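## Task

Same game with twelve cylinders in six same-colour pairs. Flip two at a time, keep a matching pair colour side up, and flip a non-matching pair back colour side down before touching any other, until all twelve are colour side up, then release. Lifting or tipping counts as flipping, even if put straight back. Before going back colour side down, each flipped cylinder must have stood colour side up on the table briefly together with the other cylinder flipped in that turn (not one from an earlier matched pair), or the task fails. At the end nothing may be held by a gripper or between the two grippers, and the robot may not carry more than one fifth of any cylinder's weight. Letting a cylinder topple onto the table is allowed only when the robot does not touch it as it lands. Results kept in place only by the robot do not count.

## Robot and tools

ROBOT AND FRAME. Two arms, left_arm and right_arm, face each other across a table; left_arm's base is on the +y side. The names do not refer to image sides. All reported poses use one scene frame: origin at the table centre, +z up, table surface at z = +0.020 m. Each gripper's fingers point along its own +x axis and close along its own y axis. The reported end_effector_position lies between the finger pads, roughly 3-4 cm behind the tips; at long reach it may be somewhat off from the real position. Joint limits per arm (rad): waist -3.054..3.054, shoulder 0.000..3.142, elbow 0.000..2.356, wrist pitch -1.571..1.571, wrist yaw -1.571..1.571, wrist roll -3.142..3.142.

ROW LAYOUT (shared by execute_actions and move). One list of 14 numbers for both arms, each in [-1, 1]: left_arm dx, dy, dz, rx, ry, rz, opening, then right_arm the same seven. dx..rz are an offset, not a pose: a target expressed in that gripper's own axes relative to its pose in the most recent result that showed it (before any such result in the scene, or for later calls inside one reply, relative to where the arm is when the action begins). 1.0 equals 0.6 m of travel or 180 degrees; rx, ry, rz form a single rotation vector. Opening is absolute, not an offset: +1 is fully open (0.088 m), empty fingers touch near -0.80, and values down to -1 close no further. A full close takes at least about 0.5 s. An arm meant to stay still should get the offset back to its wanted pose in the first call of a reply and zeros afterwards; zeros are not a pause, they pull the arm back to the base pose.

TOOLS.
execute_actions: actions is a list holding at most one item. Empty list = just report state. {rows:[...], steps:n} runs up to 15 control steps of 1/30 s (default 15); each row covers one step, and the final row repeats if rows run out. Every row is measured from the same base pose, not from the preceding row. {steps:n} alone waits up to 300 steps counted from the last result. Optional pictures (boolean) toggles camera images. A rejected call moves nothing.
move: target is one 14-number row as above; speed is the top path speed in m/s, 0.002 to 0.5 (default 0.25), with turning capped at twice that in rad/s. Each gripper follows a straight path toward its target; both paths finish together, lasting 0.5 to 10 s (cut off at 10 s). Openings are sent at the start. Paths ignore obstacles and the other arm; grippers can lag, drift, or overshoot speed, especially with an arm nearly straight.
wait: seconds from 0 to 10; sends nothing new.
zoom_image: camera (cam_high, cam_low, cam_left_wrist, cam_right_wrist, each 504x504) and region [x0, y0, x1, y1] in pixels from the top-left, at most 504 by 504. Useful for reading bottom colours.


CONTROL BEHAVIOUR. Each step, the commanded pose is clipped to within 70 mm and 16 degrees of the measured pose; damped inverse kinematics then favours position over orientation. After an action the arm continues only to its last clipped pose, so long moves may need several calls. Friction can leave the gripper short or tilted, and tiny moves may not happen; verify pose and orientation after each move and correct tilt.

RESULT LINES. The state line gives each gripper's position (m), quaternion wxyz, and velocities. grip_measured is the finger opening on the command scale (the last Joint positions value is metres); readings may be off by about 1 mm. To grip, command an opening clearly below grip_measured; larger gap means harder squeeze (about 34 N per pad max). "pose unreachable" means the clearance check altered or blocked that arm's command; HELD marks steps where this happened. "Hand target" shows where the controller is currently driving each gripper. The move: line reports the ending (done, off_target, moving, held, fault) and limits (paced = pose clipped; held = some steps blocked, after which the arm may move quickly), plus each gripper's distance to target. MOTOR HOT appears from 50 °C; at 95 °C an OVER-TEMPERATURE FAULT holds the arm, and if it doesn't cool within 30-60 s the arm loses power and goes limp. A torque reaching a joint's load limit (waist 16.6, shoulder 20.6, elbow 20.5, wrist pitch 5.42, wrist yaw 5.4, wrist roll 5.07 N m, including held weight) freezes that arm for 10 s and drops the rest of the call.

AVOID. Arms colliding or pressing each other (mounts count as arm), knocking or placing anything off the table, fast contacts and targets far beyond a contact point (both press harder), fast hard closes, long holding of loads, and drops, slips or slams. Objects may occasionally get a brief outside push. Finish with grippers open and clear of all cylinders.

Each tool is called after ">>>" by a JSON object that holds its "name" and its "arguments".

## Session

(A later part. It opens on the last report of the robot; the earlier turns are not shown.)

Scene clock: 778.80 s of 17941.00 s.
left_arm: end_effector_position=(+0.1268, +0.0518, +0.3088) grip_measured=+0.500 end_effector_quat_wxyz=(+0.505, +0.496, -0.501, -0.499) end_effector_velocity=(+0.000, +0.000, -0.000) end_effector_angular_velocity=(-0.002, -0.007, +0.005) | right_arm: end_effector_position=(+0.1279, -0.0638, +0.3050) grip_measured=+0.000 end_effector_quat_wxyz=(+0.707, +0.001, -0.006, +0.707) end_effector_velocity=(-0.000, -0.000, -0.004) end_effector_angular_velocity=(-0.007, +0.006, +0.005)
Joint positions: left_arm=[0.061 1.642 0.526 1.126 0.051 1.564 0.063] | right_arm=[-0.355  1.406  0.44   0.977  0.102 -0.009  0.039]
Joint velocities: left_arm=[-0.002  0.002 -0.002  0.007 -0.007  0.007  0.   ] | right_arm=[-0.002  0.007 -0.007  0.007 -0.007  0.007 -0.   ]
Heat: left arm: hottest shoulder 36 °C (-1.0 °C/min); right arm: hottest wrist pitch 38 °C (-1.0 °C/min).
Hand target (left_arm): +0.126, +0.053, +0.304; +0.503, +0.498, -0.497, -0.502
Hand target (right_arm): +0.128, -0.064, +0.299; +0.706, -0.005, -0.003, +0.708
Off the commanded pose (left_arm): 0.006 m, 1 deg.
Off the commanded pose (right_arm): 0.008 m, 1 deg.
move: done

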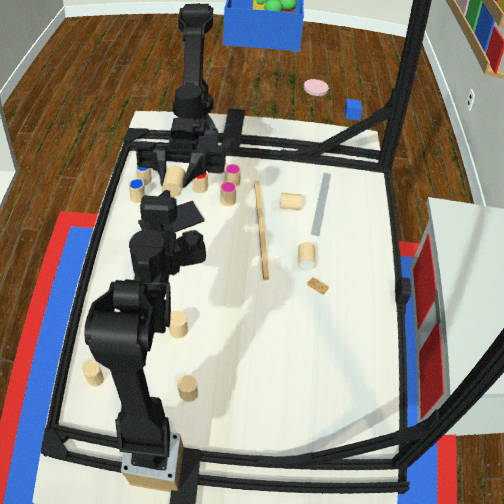

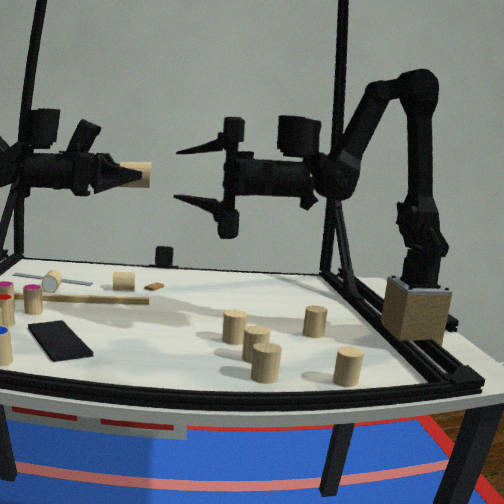

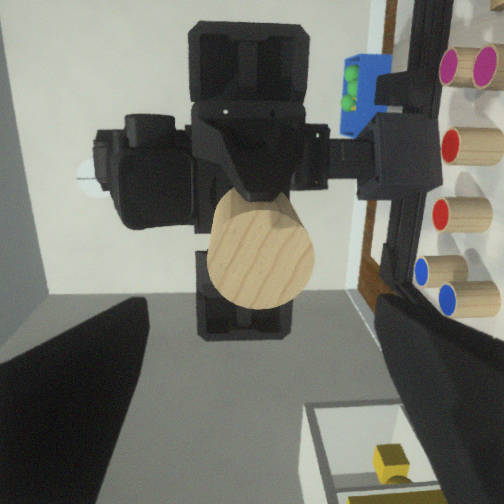

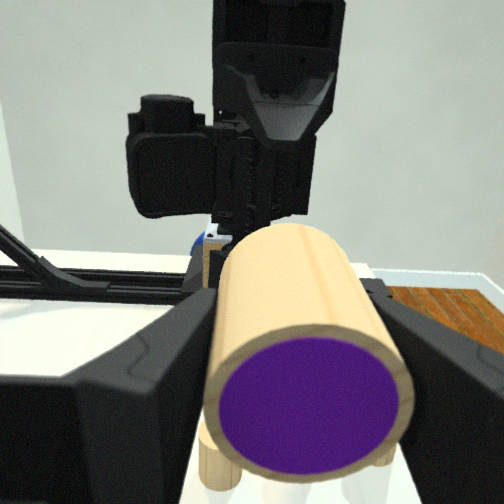

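>>> {"name": "move", "arguments": {"target": [0.134,0.0015,0.006,0.002,0,-0.002,0.5,0,0,0,0.002,0,0,-0.3], "speed": 0.15}}

>>> {"name": "execute_actions", "arguments": {"actions": [{"rows":[[0,0,0,0,0,0,-0.3,0,0,0,0,0,0,-0.3]],"steps":11}], "pictures": false}}

>>> {"name": "move", "arguments": {"target": [-0.06,0,0,0,0,0,-0.3,-0.06,0,0,0,0,0,0.5], "speed": 0.1}}

>>> {"name": "move", "arguments": {"target": [-0.218,-0.332,0.158,0,0,-0.497,-0.3,0,0,0,0,0,0,0.5], "speed": 0.4}}

Scene clock: 788.97 s of 17941.00 s.
left_arm: end_effector_position=(+0.1243, -0.0255, +0.3094) grip_measured=+0.500 end_effector_quat_wxyz=(+0.501, +0.499, -0.499, -0.500) end_effector_velocity=(-0.000, -0.002, -0.003) end_effector_angular_velocity=(+0.017, +0.023, +0.005) | right_arm: end_effector_position=(+0.1280, -0.0639, +0.3037) grip_measured=-0.001 end_effector_quat_wxyz=(+0.707, +0.001, -0.004, +0.707) end_effector_velocity=(-0.002, -0.001, -0.002) end_effector_angular_velocity=(-0.007, -0.008, +0.019)
Joint positions: left_arm=[0.042 1.879 0.848 1.033 0.032 1.568 0.064] | right_arm=[-0.355  1.408  0.439  0.977  0.101 -0.005  0.039]
Joint velocities: left_arm=[-0.002  0.002  0.007 -0.022 -0.007 -0.022 -0.   ] | right_arm=[-0.002 -0.002 -0.002 -0.007 -0.022 -0.007 -0.   ]
Heat: left arm: hottest shoulder 36 °C (-1.0 °C/min); right arm: hottest wrist pitch 39 °C (+0.0 °C/min).
Hand target (left_arm): +0.123, -0.028, +0.310; +0.501, +0.499, -0.501, -0.499
Hand target (right_arm): +0.128, -0.064, +0.305; +0.707, +0.003, -0.004, +0.707
Off the commanded pose (left_arm): 0.003 m, 0 deg.
Off the commanded pose (right_arm): 0.001 m, 0 deg.
move: done

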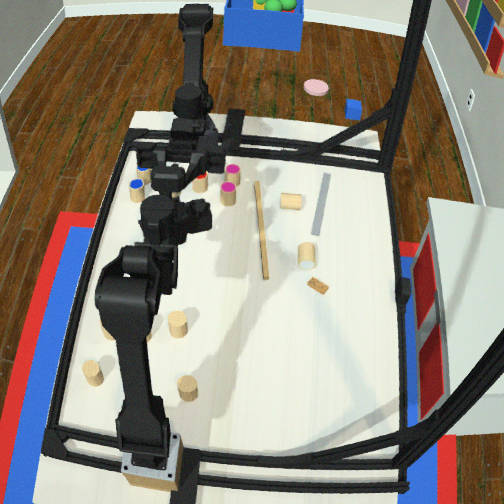

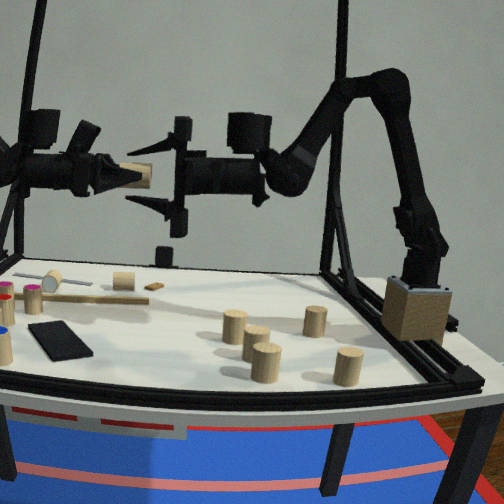

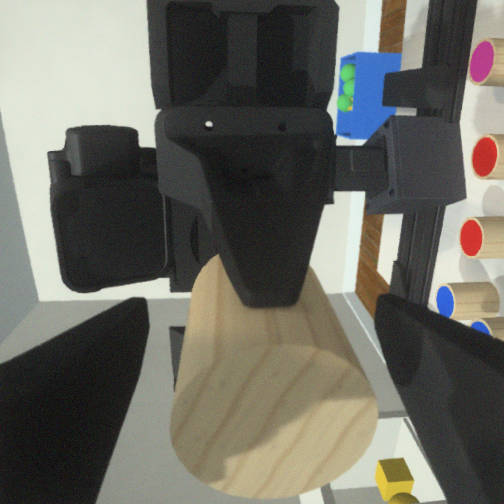

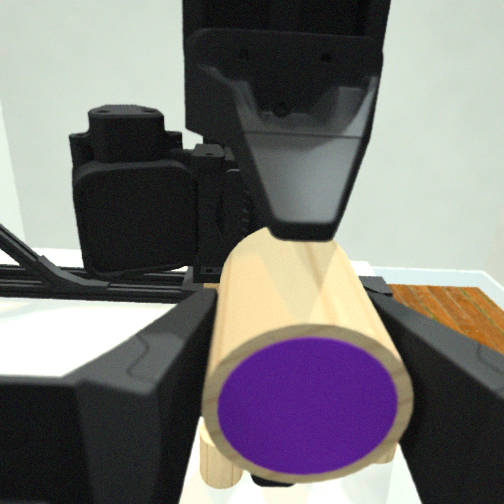

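Scene clock: 789.33 s of 17941.00 s.
left_arm: end_effector_position=(+0.1243, -0.0255, +0.3091) grip_measured=+0.017 end_effector_quat_wxyz=(+0.501, +0.499, -0.499, -0.500) end_effector_velocity=(-0.005, +0.001, -0.002) end_effector_angular_velocity=(+0.017, +0.008, -0.015) | right_arm: end_effector_position=(+0.1280, -0.0639, +0.3036) grip_measured=-0.001 end_effector_quat_wxyz=(+0.707, +0.001, -0.004, +0.707) end_effector_velocity=(+0.000, -0.001, -0.002) end_effector_angular_velocity=(-0.007, -0.008, -0.005)
Joint positions: left_arm=[0.042 1.88  0.848 1.032 0.032 1.568 0.04 ] | right_arm=[-0.355  1.408  0.439  0.976  0.101 -0.005  0.039]
Joint velocities: left_arm=[-0.007 -0.007 -0.002 -0.022  0.007 -0.007 -0.   ] | right_arm=[ 0.002 -0.002 -0.002 -0.007  0.007 -0.007 -0.   ]
Heat: left arm: hottest shoulder 36 °C (-1.0 °C/min); right arm: hottest wrist pitch 39 °C (+0.0 °C/min).
Hand target (left_arm): +0.124, -0.025, +0.309; +0.501, +0.499, -0.499, -0.500
Hand target (right_arm): +0.128, -0.064, +0.304; +0.707, +0.001, -0.004, +0.707
Off the commanded pose (left_arm): 0.000 m, 0 deg.
Off the commanded pose (right_arm): 0.000 m, 0 deg.
Steps of this call (steps 1 to 11: all 11 steps of this action). Readings (end_effector_position):
1: left_arm (+0.1243, -0.0255, +0.3092) | right_arm (+0.1280, -0.0639, +0.3037)
2: left_arm (+0.1243, -0.0255, +0.3092) | right_arm (+0.1280, -0.0639, +0.3037)
4: left_arm (+0.1243, -0.0255, +0.3092) | right_arm (+0.1280, -0.0639, +0.3037)
8: left_arm (+0.1243, -0.0255, +0.3091) | right_arm (+0.1280, -0.0639, +0.3036)
11: the state above

Scene clock: 790.40 s of 17941.00 s.
left_arm: end_effector_position=(+0.1233, +0.0079, +0.3047) grip_measured=+0.016 end_effector_quat_wxyz=(+0.498, +0.502, -0.496, -0.503) end_effector_velocity=(-0.000, +0.003, -0.006) end_effector_angular_velocity=(+0.027, +0.008, +0.005) | right_arm: end_effector_position=(+0.1278, -0.0971, +0.3043) grip_measured=+0.500 end_effector_quat_wxyz=(+0.706, +0.001, -0.004, +0.708) end_effector_velocity=(-0.002, -0.002, -0.004) end_effector_angular_velocity=(-0.017, -0.010, +0.019)
Joint positions: left_arm=[0.043 1.783 0.703 1.068 0.033 1.568 0.04 ] | right_arm=[-0.338  1.242  0.331  0.919  0.117 -0.005  0.063]
Joint velocities: left_arm=[-0.002 -0.007 -0.012 -0.022 -0.007 -0.007 -0.001] | right_arm=[-0.002 -0.012 -0.007 -0.022 -0.022 -0.007  0.   ]
Heat: left arm: hottest shoulder 36 °C (-1.0 °C/min); right arm: hottest wrist pitch 39 °C (+0.0 °C/min).
Hand target (left_arm): +0.124, +0.010, +0.309; +0.501, +0.499, -0.499, -0.500
Hand target (right_arm): +0.128, -0.100, +0.303; +0.707, +0.001, -0.004, +0.707
Off the commanded pose (left_arm): 0.005 m, 1 deg.
Off the commanded pose (right_arm): 0.003 m, 0 deg.
move: done

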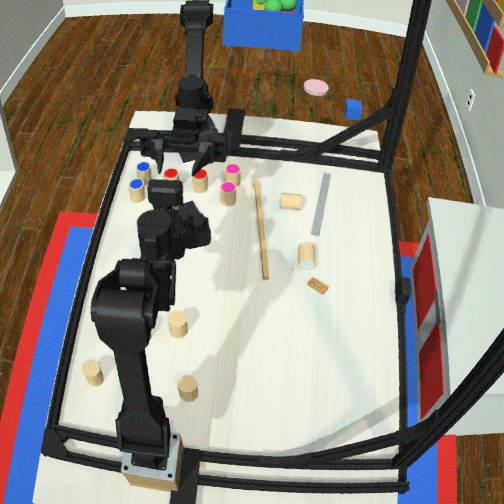

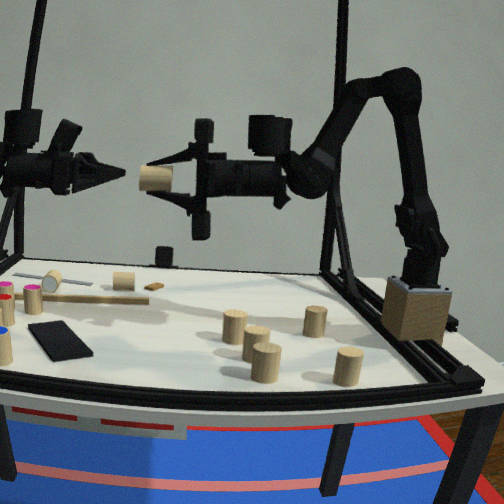

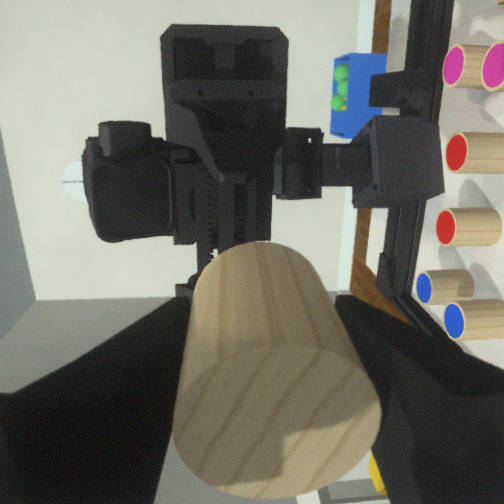

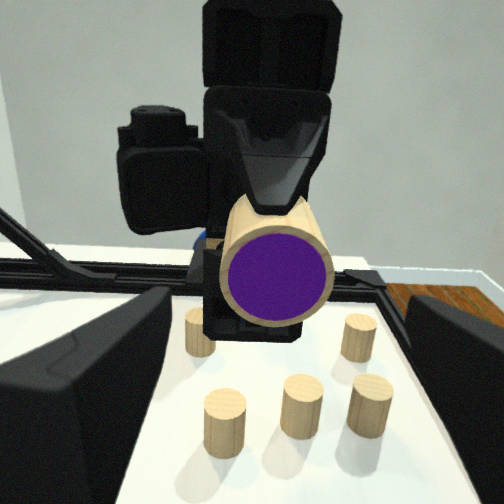

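Scene clock: 792.83 s of 17941.00 s.
left_arm: end_effector_position=(+0.0291, +0.1431, +0.1068) grip_measured=+0.014 end_effector_quat_wxyz=(+0.001, +0.706, +0.002, -0.708) end_effector_velocity=(-0.004, -0.006, +0.005) end_effector_angular_velocity=(-0.015, +0.011, +0.005) | right_arm: end_effector_position=(+0.1278, -0.0971, +0.3043) grip_measured=+0.500 end_effector_quat_wxyz=(+0.706, +0.001, -0.004, +0.708) end_effector_velocity=(-0.000, +0.000, +0.003) end_effector_angular_velocity=(+0.012, -0.021, +0.005)
Joint positions: left_arm=[-0.24   2.02   1.144 -0.696  0.003  1.317  0.04 ] | right_arm=[-0.338  1.242  0.331  0.919  0.117 -0.005  0.064]
Joint velocities: left_arm=[-0.002 -0.002  0.022 -0.007  0.007 -0.007 -0.   ] | right_arm=[-0.002 -0.002  0.002  0.007 -0.007 -0.022 -0.   ]
Heat: left arm: hottest shoulder 36 °C (-1.0 °C/min); right arm: hottest wrist pitch 39 °C (+1.0 °C/min).
Hand target (left_arm): +0.027, +0.141, +0.107; +0.001, +0.705, +0.003, -0.709
Hand target (right_arm): +0.128, -0.097, +0.304; +0.706, +0.001, -0.004, +0.708
Off the commanded pose (left_arm): 0.003 m, 0 deg.
Off the commanded pose (right_arm): 0.000 m, 0 deg.
move: done

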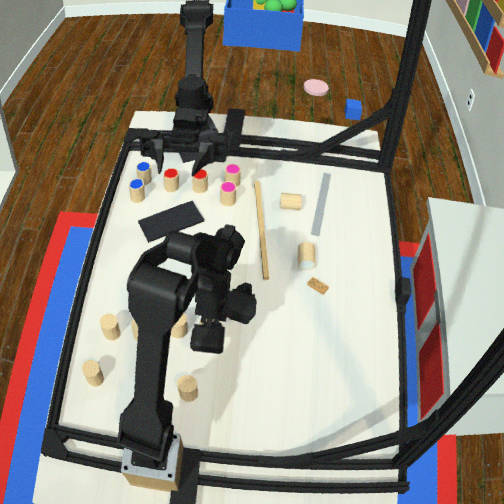

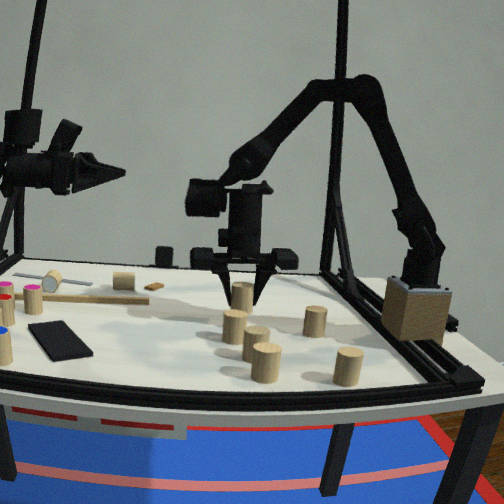

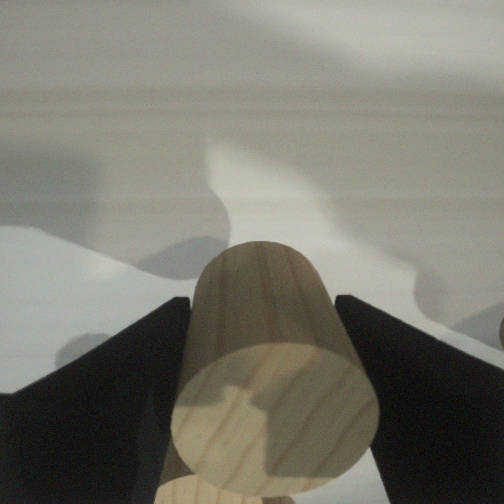

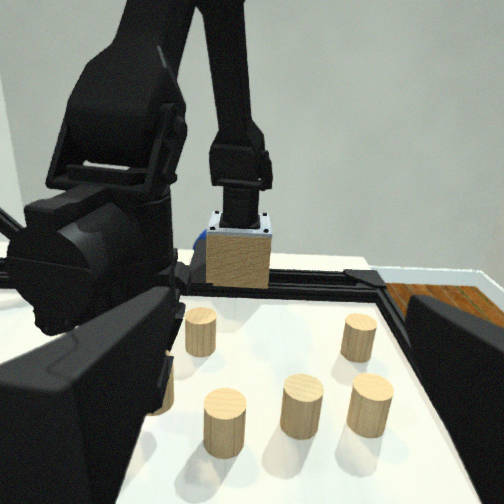

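>>> {"name": "execute_actions", "arguments": {"actions": []}}

Scene clock: 812.47 s of 17941.00 s.
left_arm: end_effector_position=(+0.0287, +0.1431, +0.1063) grip_measured=+0.010 end_effector_quat_wxyz=(+0.000, +0.706, +0.004, -0.708) end_effector_velocity=(-0.001, +0.003, -0.001) end_effector_angular_velocity=(+0.014, +0.004, -0.010) | right_arm: end_effector_position=(+0.1279, -0.0972, +0.3041) grip_measured=+0.500 end_effector_quat_wxyz=(+0.706, +0.001, -0.004, +0.708) end_effector_velocity=(-0.001, -0.000, -0.005) end_effector_angular_velocity=(-0.022, +0.005, +0.015)
Joint positions: left_arm=[-0.241  2.023  1.147 -0.699  0.004  1.316  0.039] | right_arm=[-0.338  1.242  0.33   0.919  0.117 -0.005  0.064]
Joint velocities: left_arm=[-0.002  0.002 -0.002 -0.007  0.007  0.007 -0.   ] | right_arm=[-0.007 -0.002 -0.002 -0.022 -0.022  0.007 -0.   ]
Heat: left arm: hottest shoulder 37 °C (+1.0 °C/min); right arm: hottest wrist pitch 40 °C (+2.0 °C/min).
Hand target (left_arm): +0.027, +0.141, +0.107; +0.001, +0.705, +0.003, -0.709
Hand target (right_arm): +0.128, -0.097, +0.304; +0.706, +0.001, -0.004, +0.708
Off the commanded pose (left_arm): 0.003 m, 0 deg.
Off the commanded pose (right_arm): 0.000 m, 0 deg.
Steps of this call (steps 1 to 589: nothing new was sent). Readings (end_effector_position):
1: left_arm (+0.0291, +0.1430, +0.1069) | right_arm (+0.1278, -0.0971, +0.3043)
2: left_arm (+0.0291, +0.1430, +0.1069) | right_arm (+0.1278, -0.0971, +0.3043)
4: left_arm (+0.0291, +0.1432, +0.1067) | right_arm (+0.1278, -0.0971, +0.3043)
8: left_arm (+0.0291, +0.1434, +0.1066) | right_arm (+0.1278, -0.0971, +0.3043)
589: the state above

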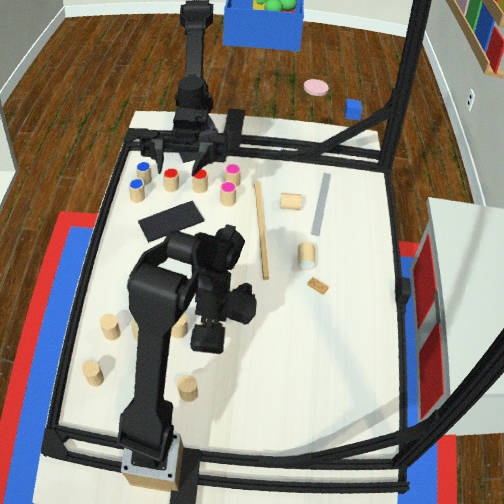

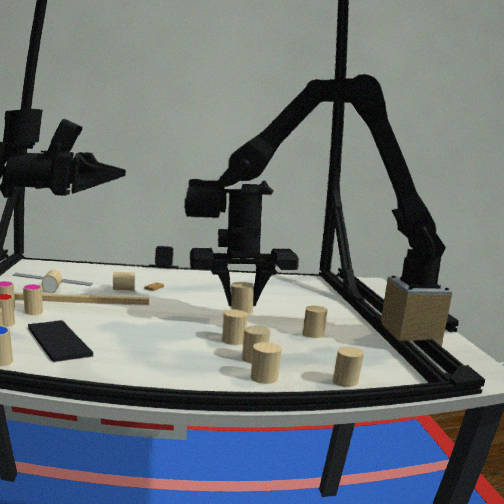

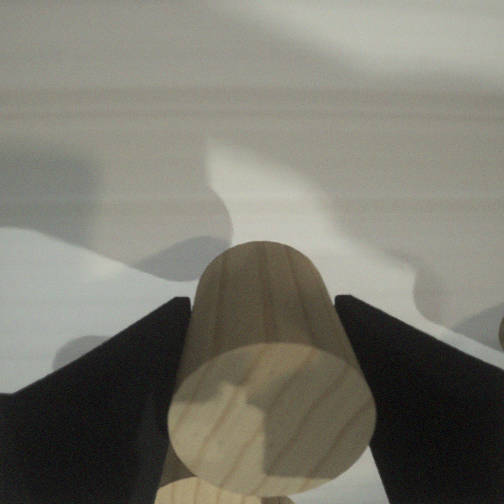

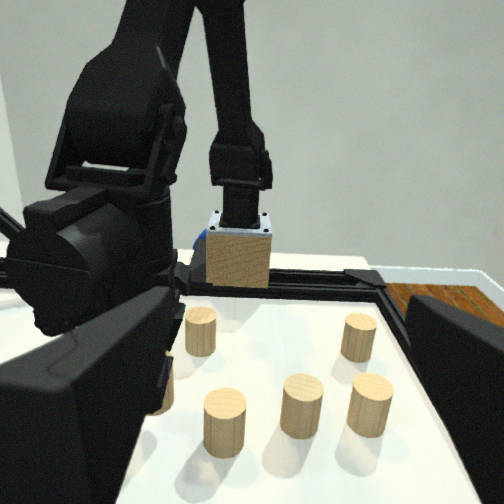

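>>> {"name": "move", "arguments": {"target": [0.0565,0,0,0,0,0,-0.3, 0.058,0,-0.002,0,0.004,0,0.5], "speed": 0.08}}

>>> {"name": "execute_actions", "arguments": {"actions": [{"rows":[[0,0,0,0,0,0,0.4,0,0,0,0,0,0,0.5]],"steps":12}]}}

Scene clock: 817.37 s of 17941.00 s.
left_arm: end_effector_position=(+0.0281, +0.1405, +0.0760) grip_measured=+0.010 end_effector_quat_wxyz=(+0.004, +0.705, -0.000, -0.709) end_effector_velocity=(+0.003, +0.003, -0.001) end_effector_angular_velocity=(+0.006, -0.024, +0.005) | right_arm: end_effector_position=(+0.1279, -0.0656, +0.3014) grip_measured=+0.500 end_effector_quat_wxyz=(+0.707, -0.005, +0.002, +0.707) end_effector_velocity=(+0.002, +0.000, -0.002) end_effector_angular_velocity=(-0.002, -0.008, -0.010)
Joint positions: left_arm=[-0.241  2.099  1.115 -0.58   0.004  1.316  0.039] | right_arm=[-0.354  1.395  0.436  0.949  0.103 -0.005  0.064]
Joint velocities: left_arm=[-0.002 -0.002 -0.007 -0.007 -0.022 -0.007 -0.   ] | right_arm=[-0.002  0.007 -0.002  0.007  0.007 -0.007 -0.   ]
Heat: left arm: hottest shoulder 37 °C (+1.0 °C/min); right arm: hottest wrist pitch 40 °C (+1.0 °C/min).
Hand target (left_arm): +0.029, +0.143, +0.072; +0.000, +0.706, +0.003, -0.708
Hand target (right_arm): +0.128, -0.062, +0.303; +0.707, -0.003, +0.001, +0.708
Off the commanded pose (left_arm): 0.005 m, 1 deg.
Off the commanded pose (right_arm): 0.004 m, 0 deg.
move: done

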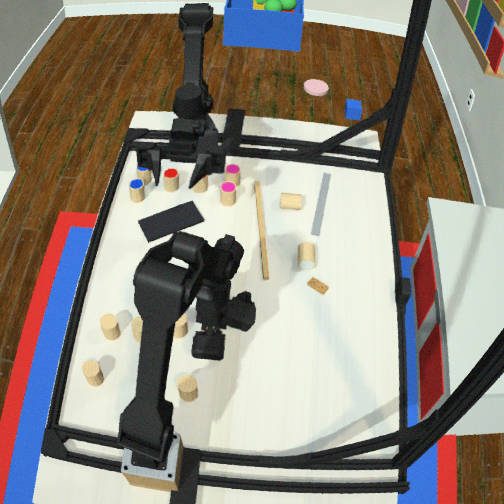

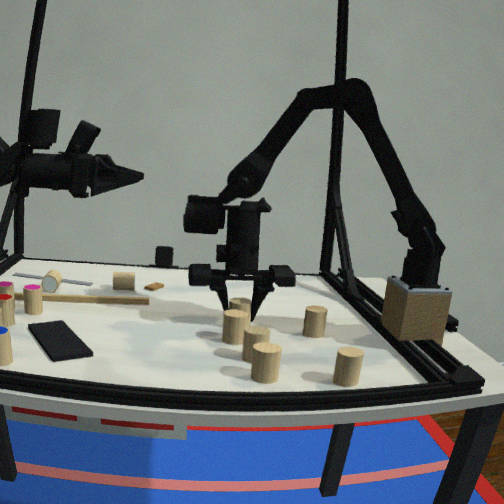

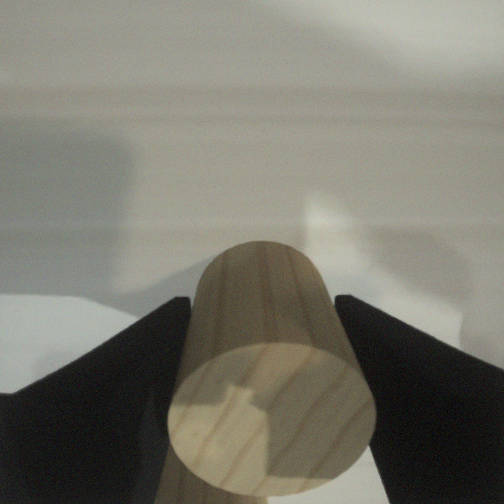

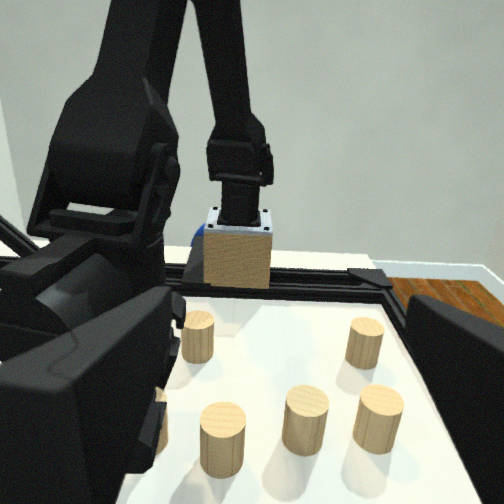

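Scene clock: 817.77 s of 17941.00 s.
left_arm: end_effector_position=(+0.0281, +0.1405, +0.0760) grip_measured=+0.388 end_effector_quat_wxyz=(+0.004, +0.705, -0.000, -0.709) end_effector_velocity=(+0.002, -0.000, +0.001) end_effector_angular_velocity=(-0.003, -0.022, +0.005) | right_arm: end_effector_position=(+0.1279, -0.0656, +0.3014) grip_measured=+0.500 end_effector_quat_wxyz=(+0.707, -0.005, +0.002, +0.707) end_effector_velocity=(-0.000, -0.001, -0.004) end_effector_angular_velocity=(-0.012, -0.009, +0.005)
Joint positions: left_arm=[-0.241  2.099  1.115 -0.58   0.004  1.316  0.058] | right_arm=[-0.354  1.395  0.436  0.949  0.103 -0.005  0.064]
Joint velocities: left_arm=[-0.002 -0.002  0.002 -0.007 -0.022 -0.007  0.006] | right_arm=[-0.002 -0.002 -0.007 -0.007 -0.007 -0.007 -0.   ]
Heat: left arm: hottest shoulder 37 °C (+1.0 °C/min); right arm: hottest wrist pitch 40 °C (+1.0 °C/min).
Hand target (left_arm): +0.028, +0.140, +0.076; +0.004, +0.705, -0.000, -0.709
Hand target (right_arm): +0.128, -0.066, +0.301; +0.707, -0.005, +0.002, +0.707
Off the commanded pose (left_arm): 0.000 m, 0 deg.
Off the commanded pose (right_arm): 0.000 m, 0 deg.
Steps of this call (steps 1 to 12: all 12 steps of this action). Readings (end_effector_position):
1: left_arm (+0.0281, +0.1405, +0.0760) | right_arm (+0.1279, -0.0656, +0.3014)
2: left_arm (+0.0281, +0.1405, +0.0760) | right_arm (+0.1279, -0.0656, +0.3014)
4: left_arm (+0.0281, +0.1405, +0.0760) | right_arm (+0.1279, -0.0656, +0.3014)
8: left_arm (+0.0281, +0.1405, +0.0760) | right_arm (+0.1279, -0.0656, +0.3014)
12: the state above

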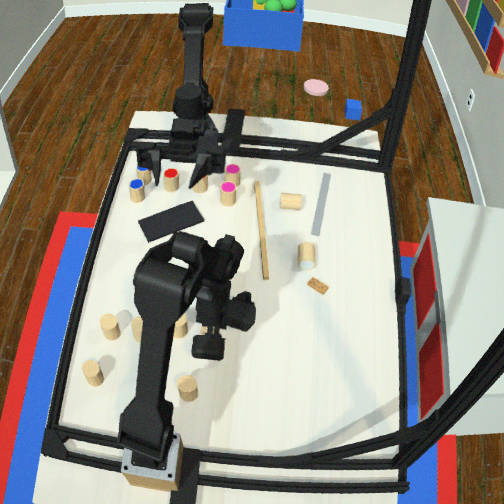

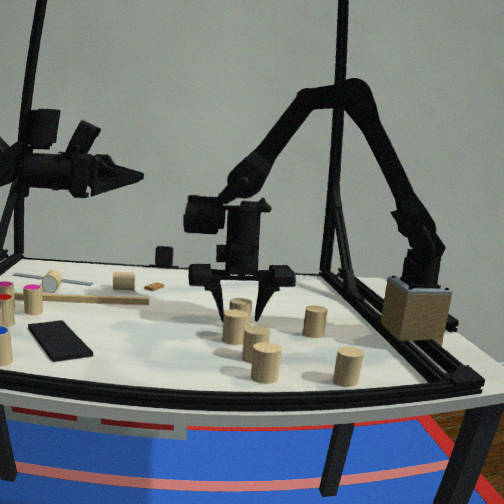

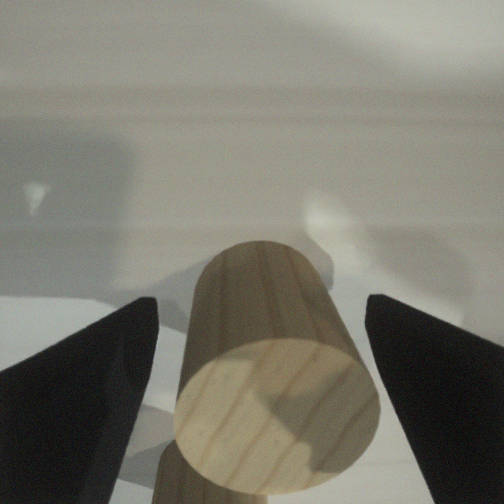

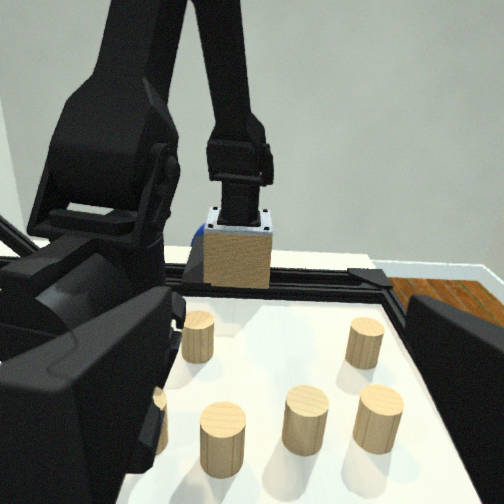

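>>> {"name": "execute_actions", "arguments": {"actions": [{"rows":[[0.003,0,0,0,0,0,-0.3,0,0,0,0,0,0,0.5]],"steps":11}], "pictures": false}}

>>> {"name": "move", "arguments": {"target": [-0.09,0,0,0,0,0,-0.3, 0,0,0,0,0,0,0.5], "speed": 0.2}}

>>> {"name": "move", "arguments": {"target": [-0.304,0.152,-0.162,0,0,0.503,-0.3, 0,0,0,0,0,0,0.5], "speed": 0.4}}

Scene clock: 823.63 s of 17941.00 s.
left_arm: end_effector_position=(+0.0279, +0.1399, +0.0759) grip_measured=+0.016 end_effector_quat_wxyz=(+0.005, +0.705, -0.001, -0.709) end_effector_velocity=(-0.004, -0.000, +0.000) end_effector_angular_velocity=(-0.005, +0.009, -0.015) | right_arm: end_effector_position=(+0.1279, -0.0656, +0.3014) grip_measured=+0.500 end_effector_quat_wxyz=(+0.707, -0.005, +0.002, +0.707) end_effector_velocity=(-0.000, -0.001, -0.002) end_effector_angular_velocity=(-0.007, -0.008, +0.005)
Joint positions: left_arm=[-0.241  2.099  1.115 -0.577  0.004  1.316  0.04 ] | right_arm=[-0.354  1.395  0.436  0.949  0.103 -0.005  0.064]
Joint velocities: left_arm=[-0.007 -0.002 -0.002  0.007  0.007  0.007 -0.   ] | right_arm=[-0.002 -0.002 -0.002 -0.007 -0.007 -0.007  0.   ]
Heat: left arm: hottest shoulder 37 °C (+1.0 °C/min); right arm: hottest wrist pitch 40 °C (+1.0 °C/min).
Hand target (left_arm): +0.028, +0.140, +0.074; +0.004, +0.705, -0.000, -0.709
Hand target (right_arm): +0.128, -0.066, +0.301; +0.707, -0.005, +0.002, +0.707
Off the commanded pose (left_arm): 0.002 m, 0 deg.
Off the commanded pose (right_arm): 0.000 m, 0 deg.
Steps of this call (steps 1 to 90: nothing new was sent; then 2.50 s passed at rest; steps 91 to 101: all 11 steps of this action). Readings (end_effector_position):
91: left_arm (+0.0281, +0.1405, +0.0759) | right_arm (+0.1279, -0.0656, +0.3014)
92: left_arm (+0.0281, +0.1405, +0.0759) | right_arm (+0.1279, -0.0656, +0.3014)
94: left_arm (+0.0280, +0.1402, +0.0759) | right_arm (+0.1279, -0.0656, +0.3014)
98: left_arm (+0.0279, +0.1400, +0.0759) | right_arm (+0.1279, -0.0656, +0.3014)
101: the state above

Scene clock: 824.70 s of 17941.00 s.
left_arm: end_effector_position=(+0.0292, +0.1447, +0.1237) grip_measured=+0.015 end_effector_quat_wxyz=(-0.002, +0.707, +0.006, -0.707) end_effector_velocity=(+0.003, -0.000, +0.001) end_effector_angular_velocity=(-0.003, -0.022, +0.005) | right_arm: end_effector_position=(+0.1279, -0.0655, +0.3012) grip_measured=+0.500 end_effector_quat_wxyz=(+0.707, -0.006, +0.002, +0.707) end_effector_velocity=(-0.000, -0.001, -0.002) end_effector_angular_velocity=(-0.007, -0.023, +0.005)
Joint positions: left_arm=[-0.241  1.984  1.171 -0.768  0.004  1.316  0.04 ] | right_arm=[-0.354  1.395  0.436  0.949  0.103 -0.005  0.064]
Joint velocities: left_arm=[-0.002 -0.002  0.002 -0.007 -0.022 -0.007 -0.   ] | right_arm=[-0.002 -0.002 -0.002 -0.007 -0.007 -0.022 -0.   ]
Heat: left arm: hottest shoulder 37 °C (+1.0 °C/min); right arm: hottest wrist pitch 40 °C (+1.0 °C/min).
Hand target (left_arm): +0.028, +0.140, +0.130; +0.005, +0.705, -0.001, -0.709
Hand target (right_arm): +0.128, -0.066, +0.301; +0.707, -0.006, +0.002, +0.707
Off the commanded pose (left_arm): 0.008 m, 1 deg.
Off the commanded pose (right_arm): 0.000 m, 0 deg.
move: done

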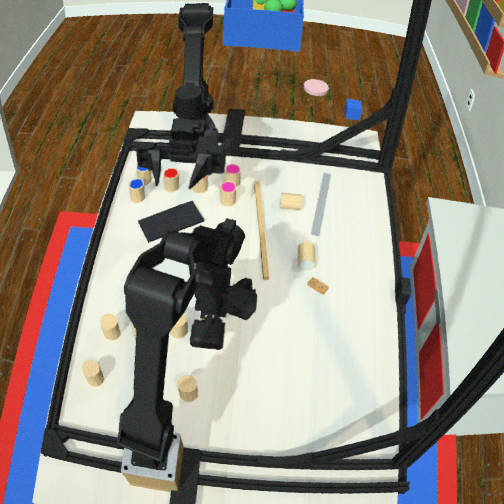

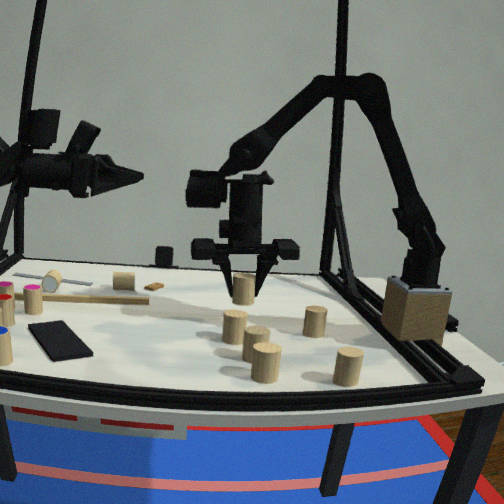

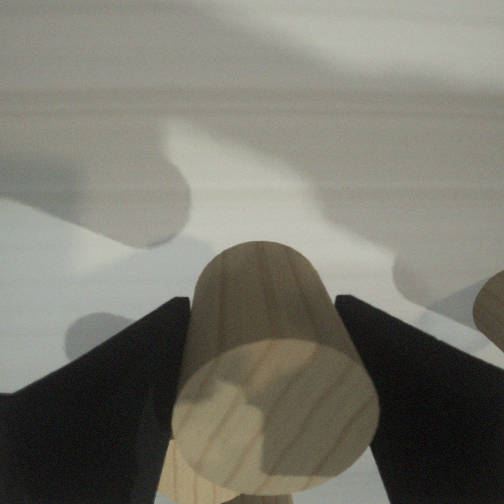

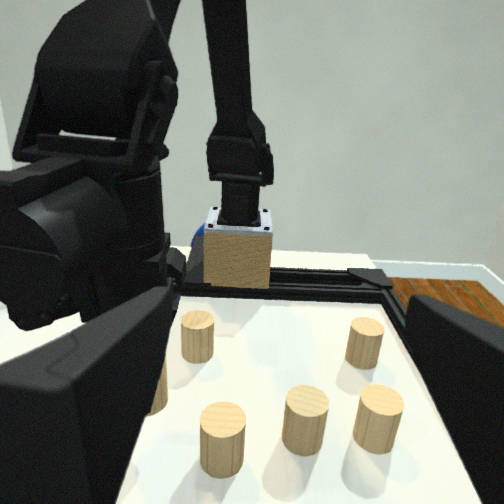

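Scene clock: 827.27 s of 17941.00 s.
left_arm: end_effector_position=(+0.1260, +0.0507, +0.3093) grip_measured=+0.012 end_effector_quat_wxyz=(+0.501, +0.500, -0.502, -0.498) end_effector_velocity=(+0.004, +0.000, +0.003) end_effector_angular_velocity=(-0.017, +0.021, +0.024) | right_arm: end_effector_position=(+0.1279, -0.0655, +0.3011) grip_measured=+0.500 end_effector_quat_wxyz=(+0.707, -0.006, +0.002, +0.707) end_effector_velocity=(-0.002, -0.001, +0.000) end_effector_angular_velocity=(-0.002, -0.007, +0.020)
Joint positions: left_arm=[0.058 1.638 0.533 1.109 0.047 1.574 0.04 ] | right_arm=[-0.354  1.395  0.436  0.949  0.103 -0.005  0.064]
Joint velocities: left_arm=[ 0.002  0.002 -0.002  0.022 -0.022 -0.022  0.   ] | right_arm=[-0.002 -0.007 -0.002 -0.007 -0.022 -0.007  0.   ]
Heat: left arm: hottest shoulder 37 °C (+1.0 °C/min); right arm: hottest wrist pitch 40 °C (+1.0 °C/min).
Hand target (left_arm): +0.127, +0.052, +0.306; +0.500, +0.501, -0.500, -0.499
Hand target (right_arm): +0.128, -0.066, +0.301; +0.707, -0.006, +0.002, +0.707
Off the commanded pose (left_arm): 0.005 m, 0 deg.
Off the commanded pose (right_arm): 0.000 m, 0 deg.
move: done

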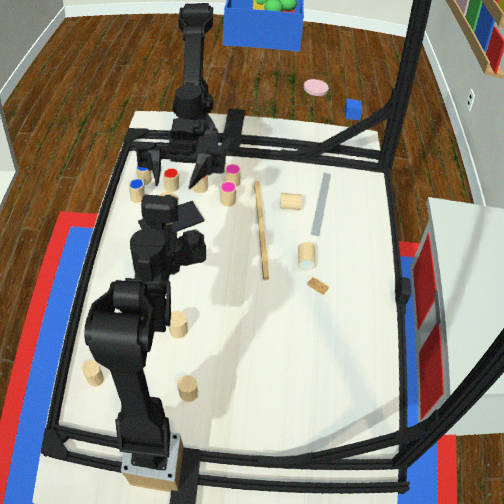

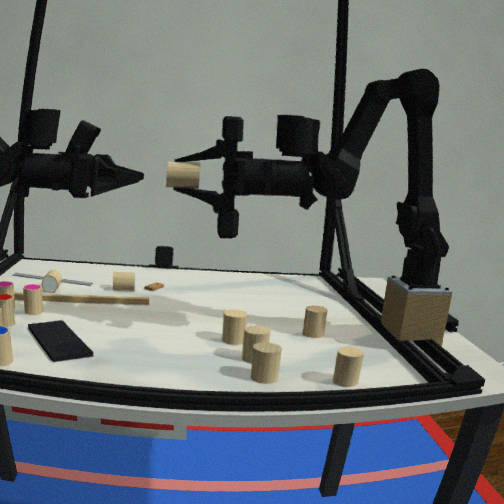

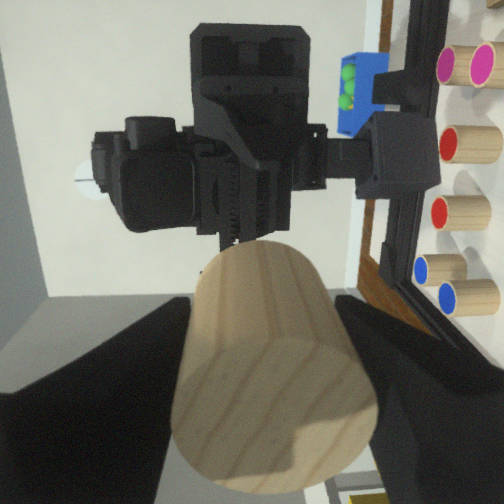

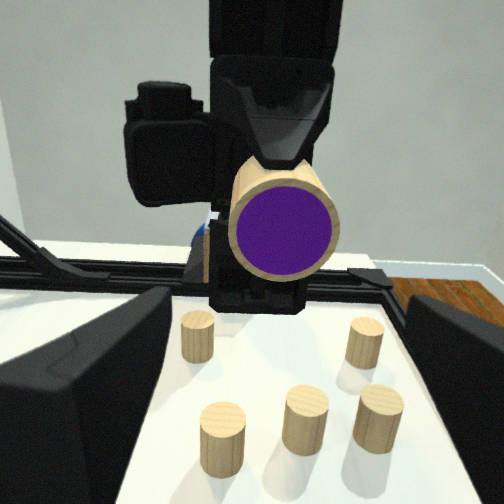

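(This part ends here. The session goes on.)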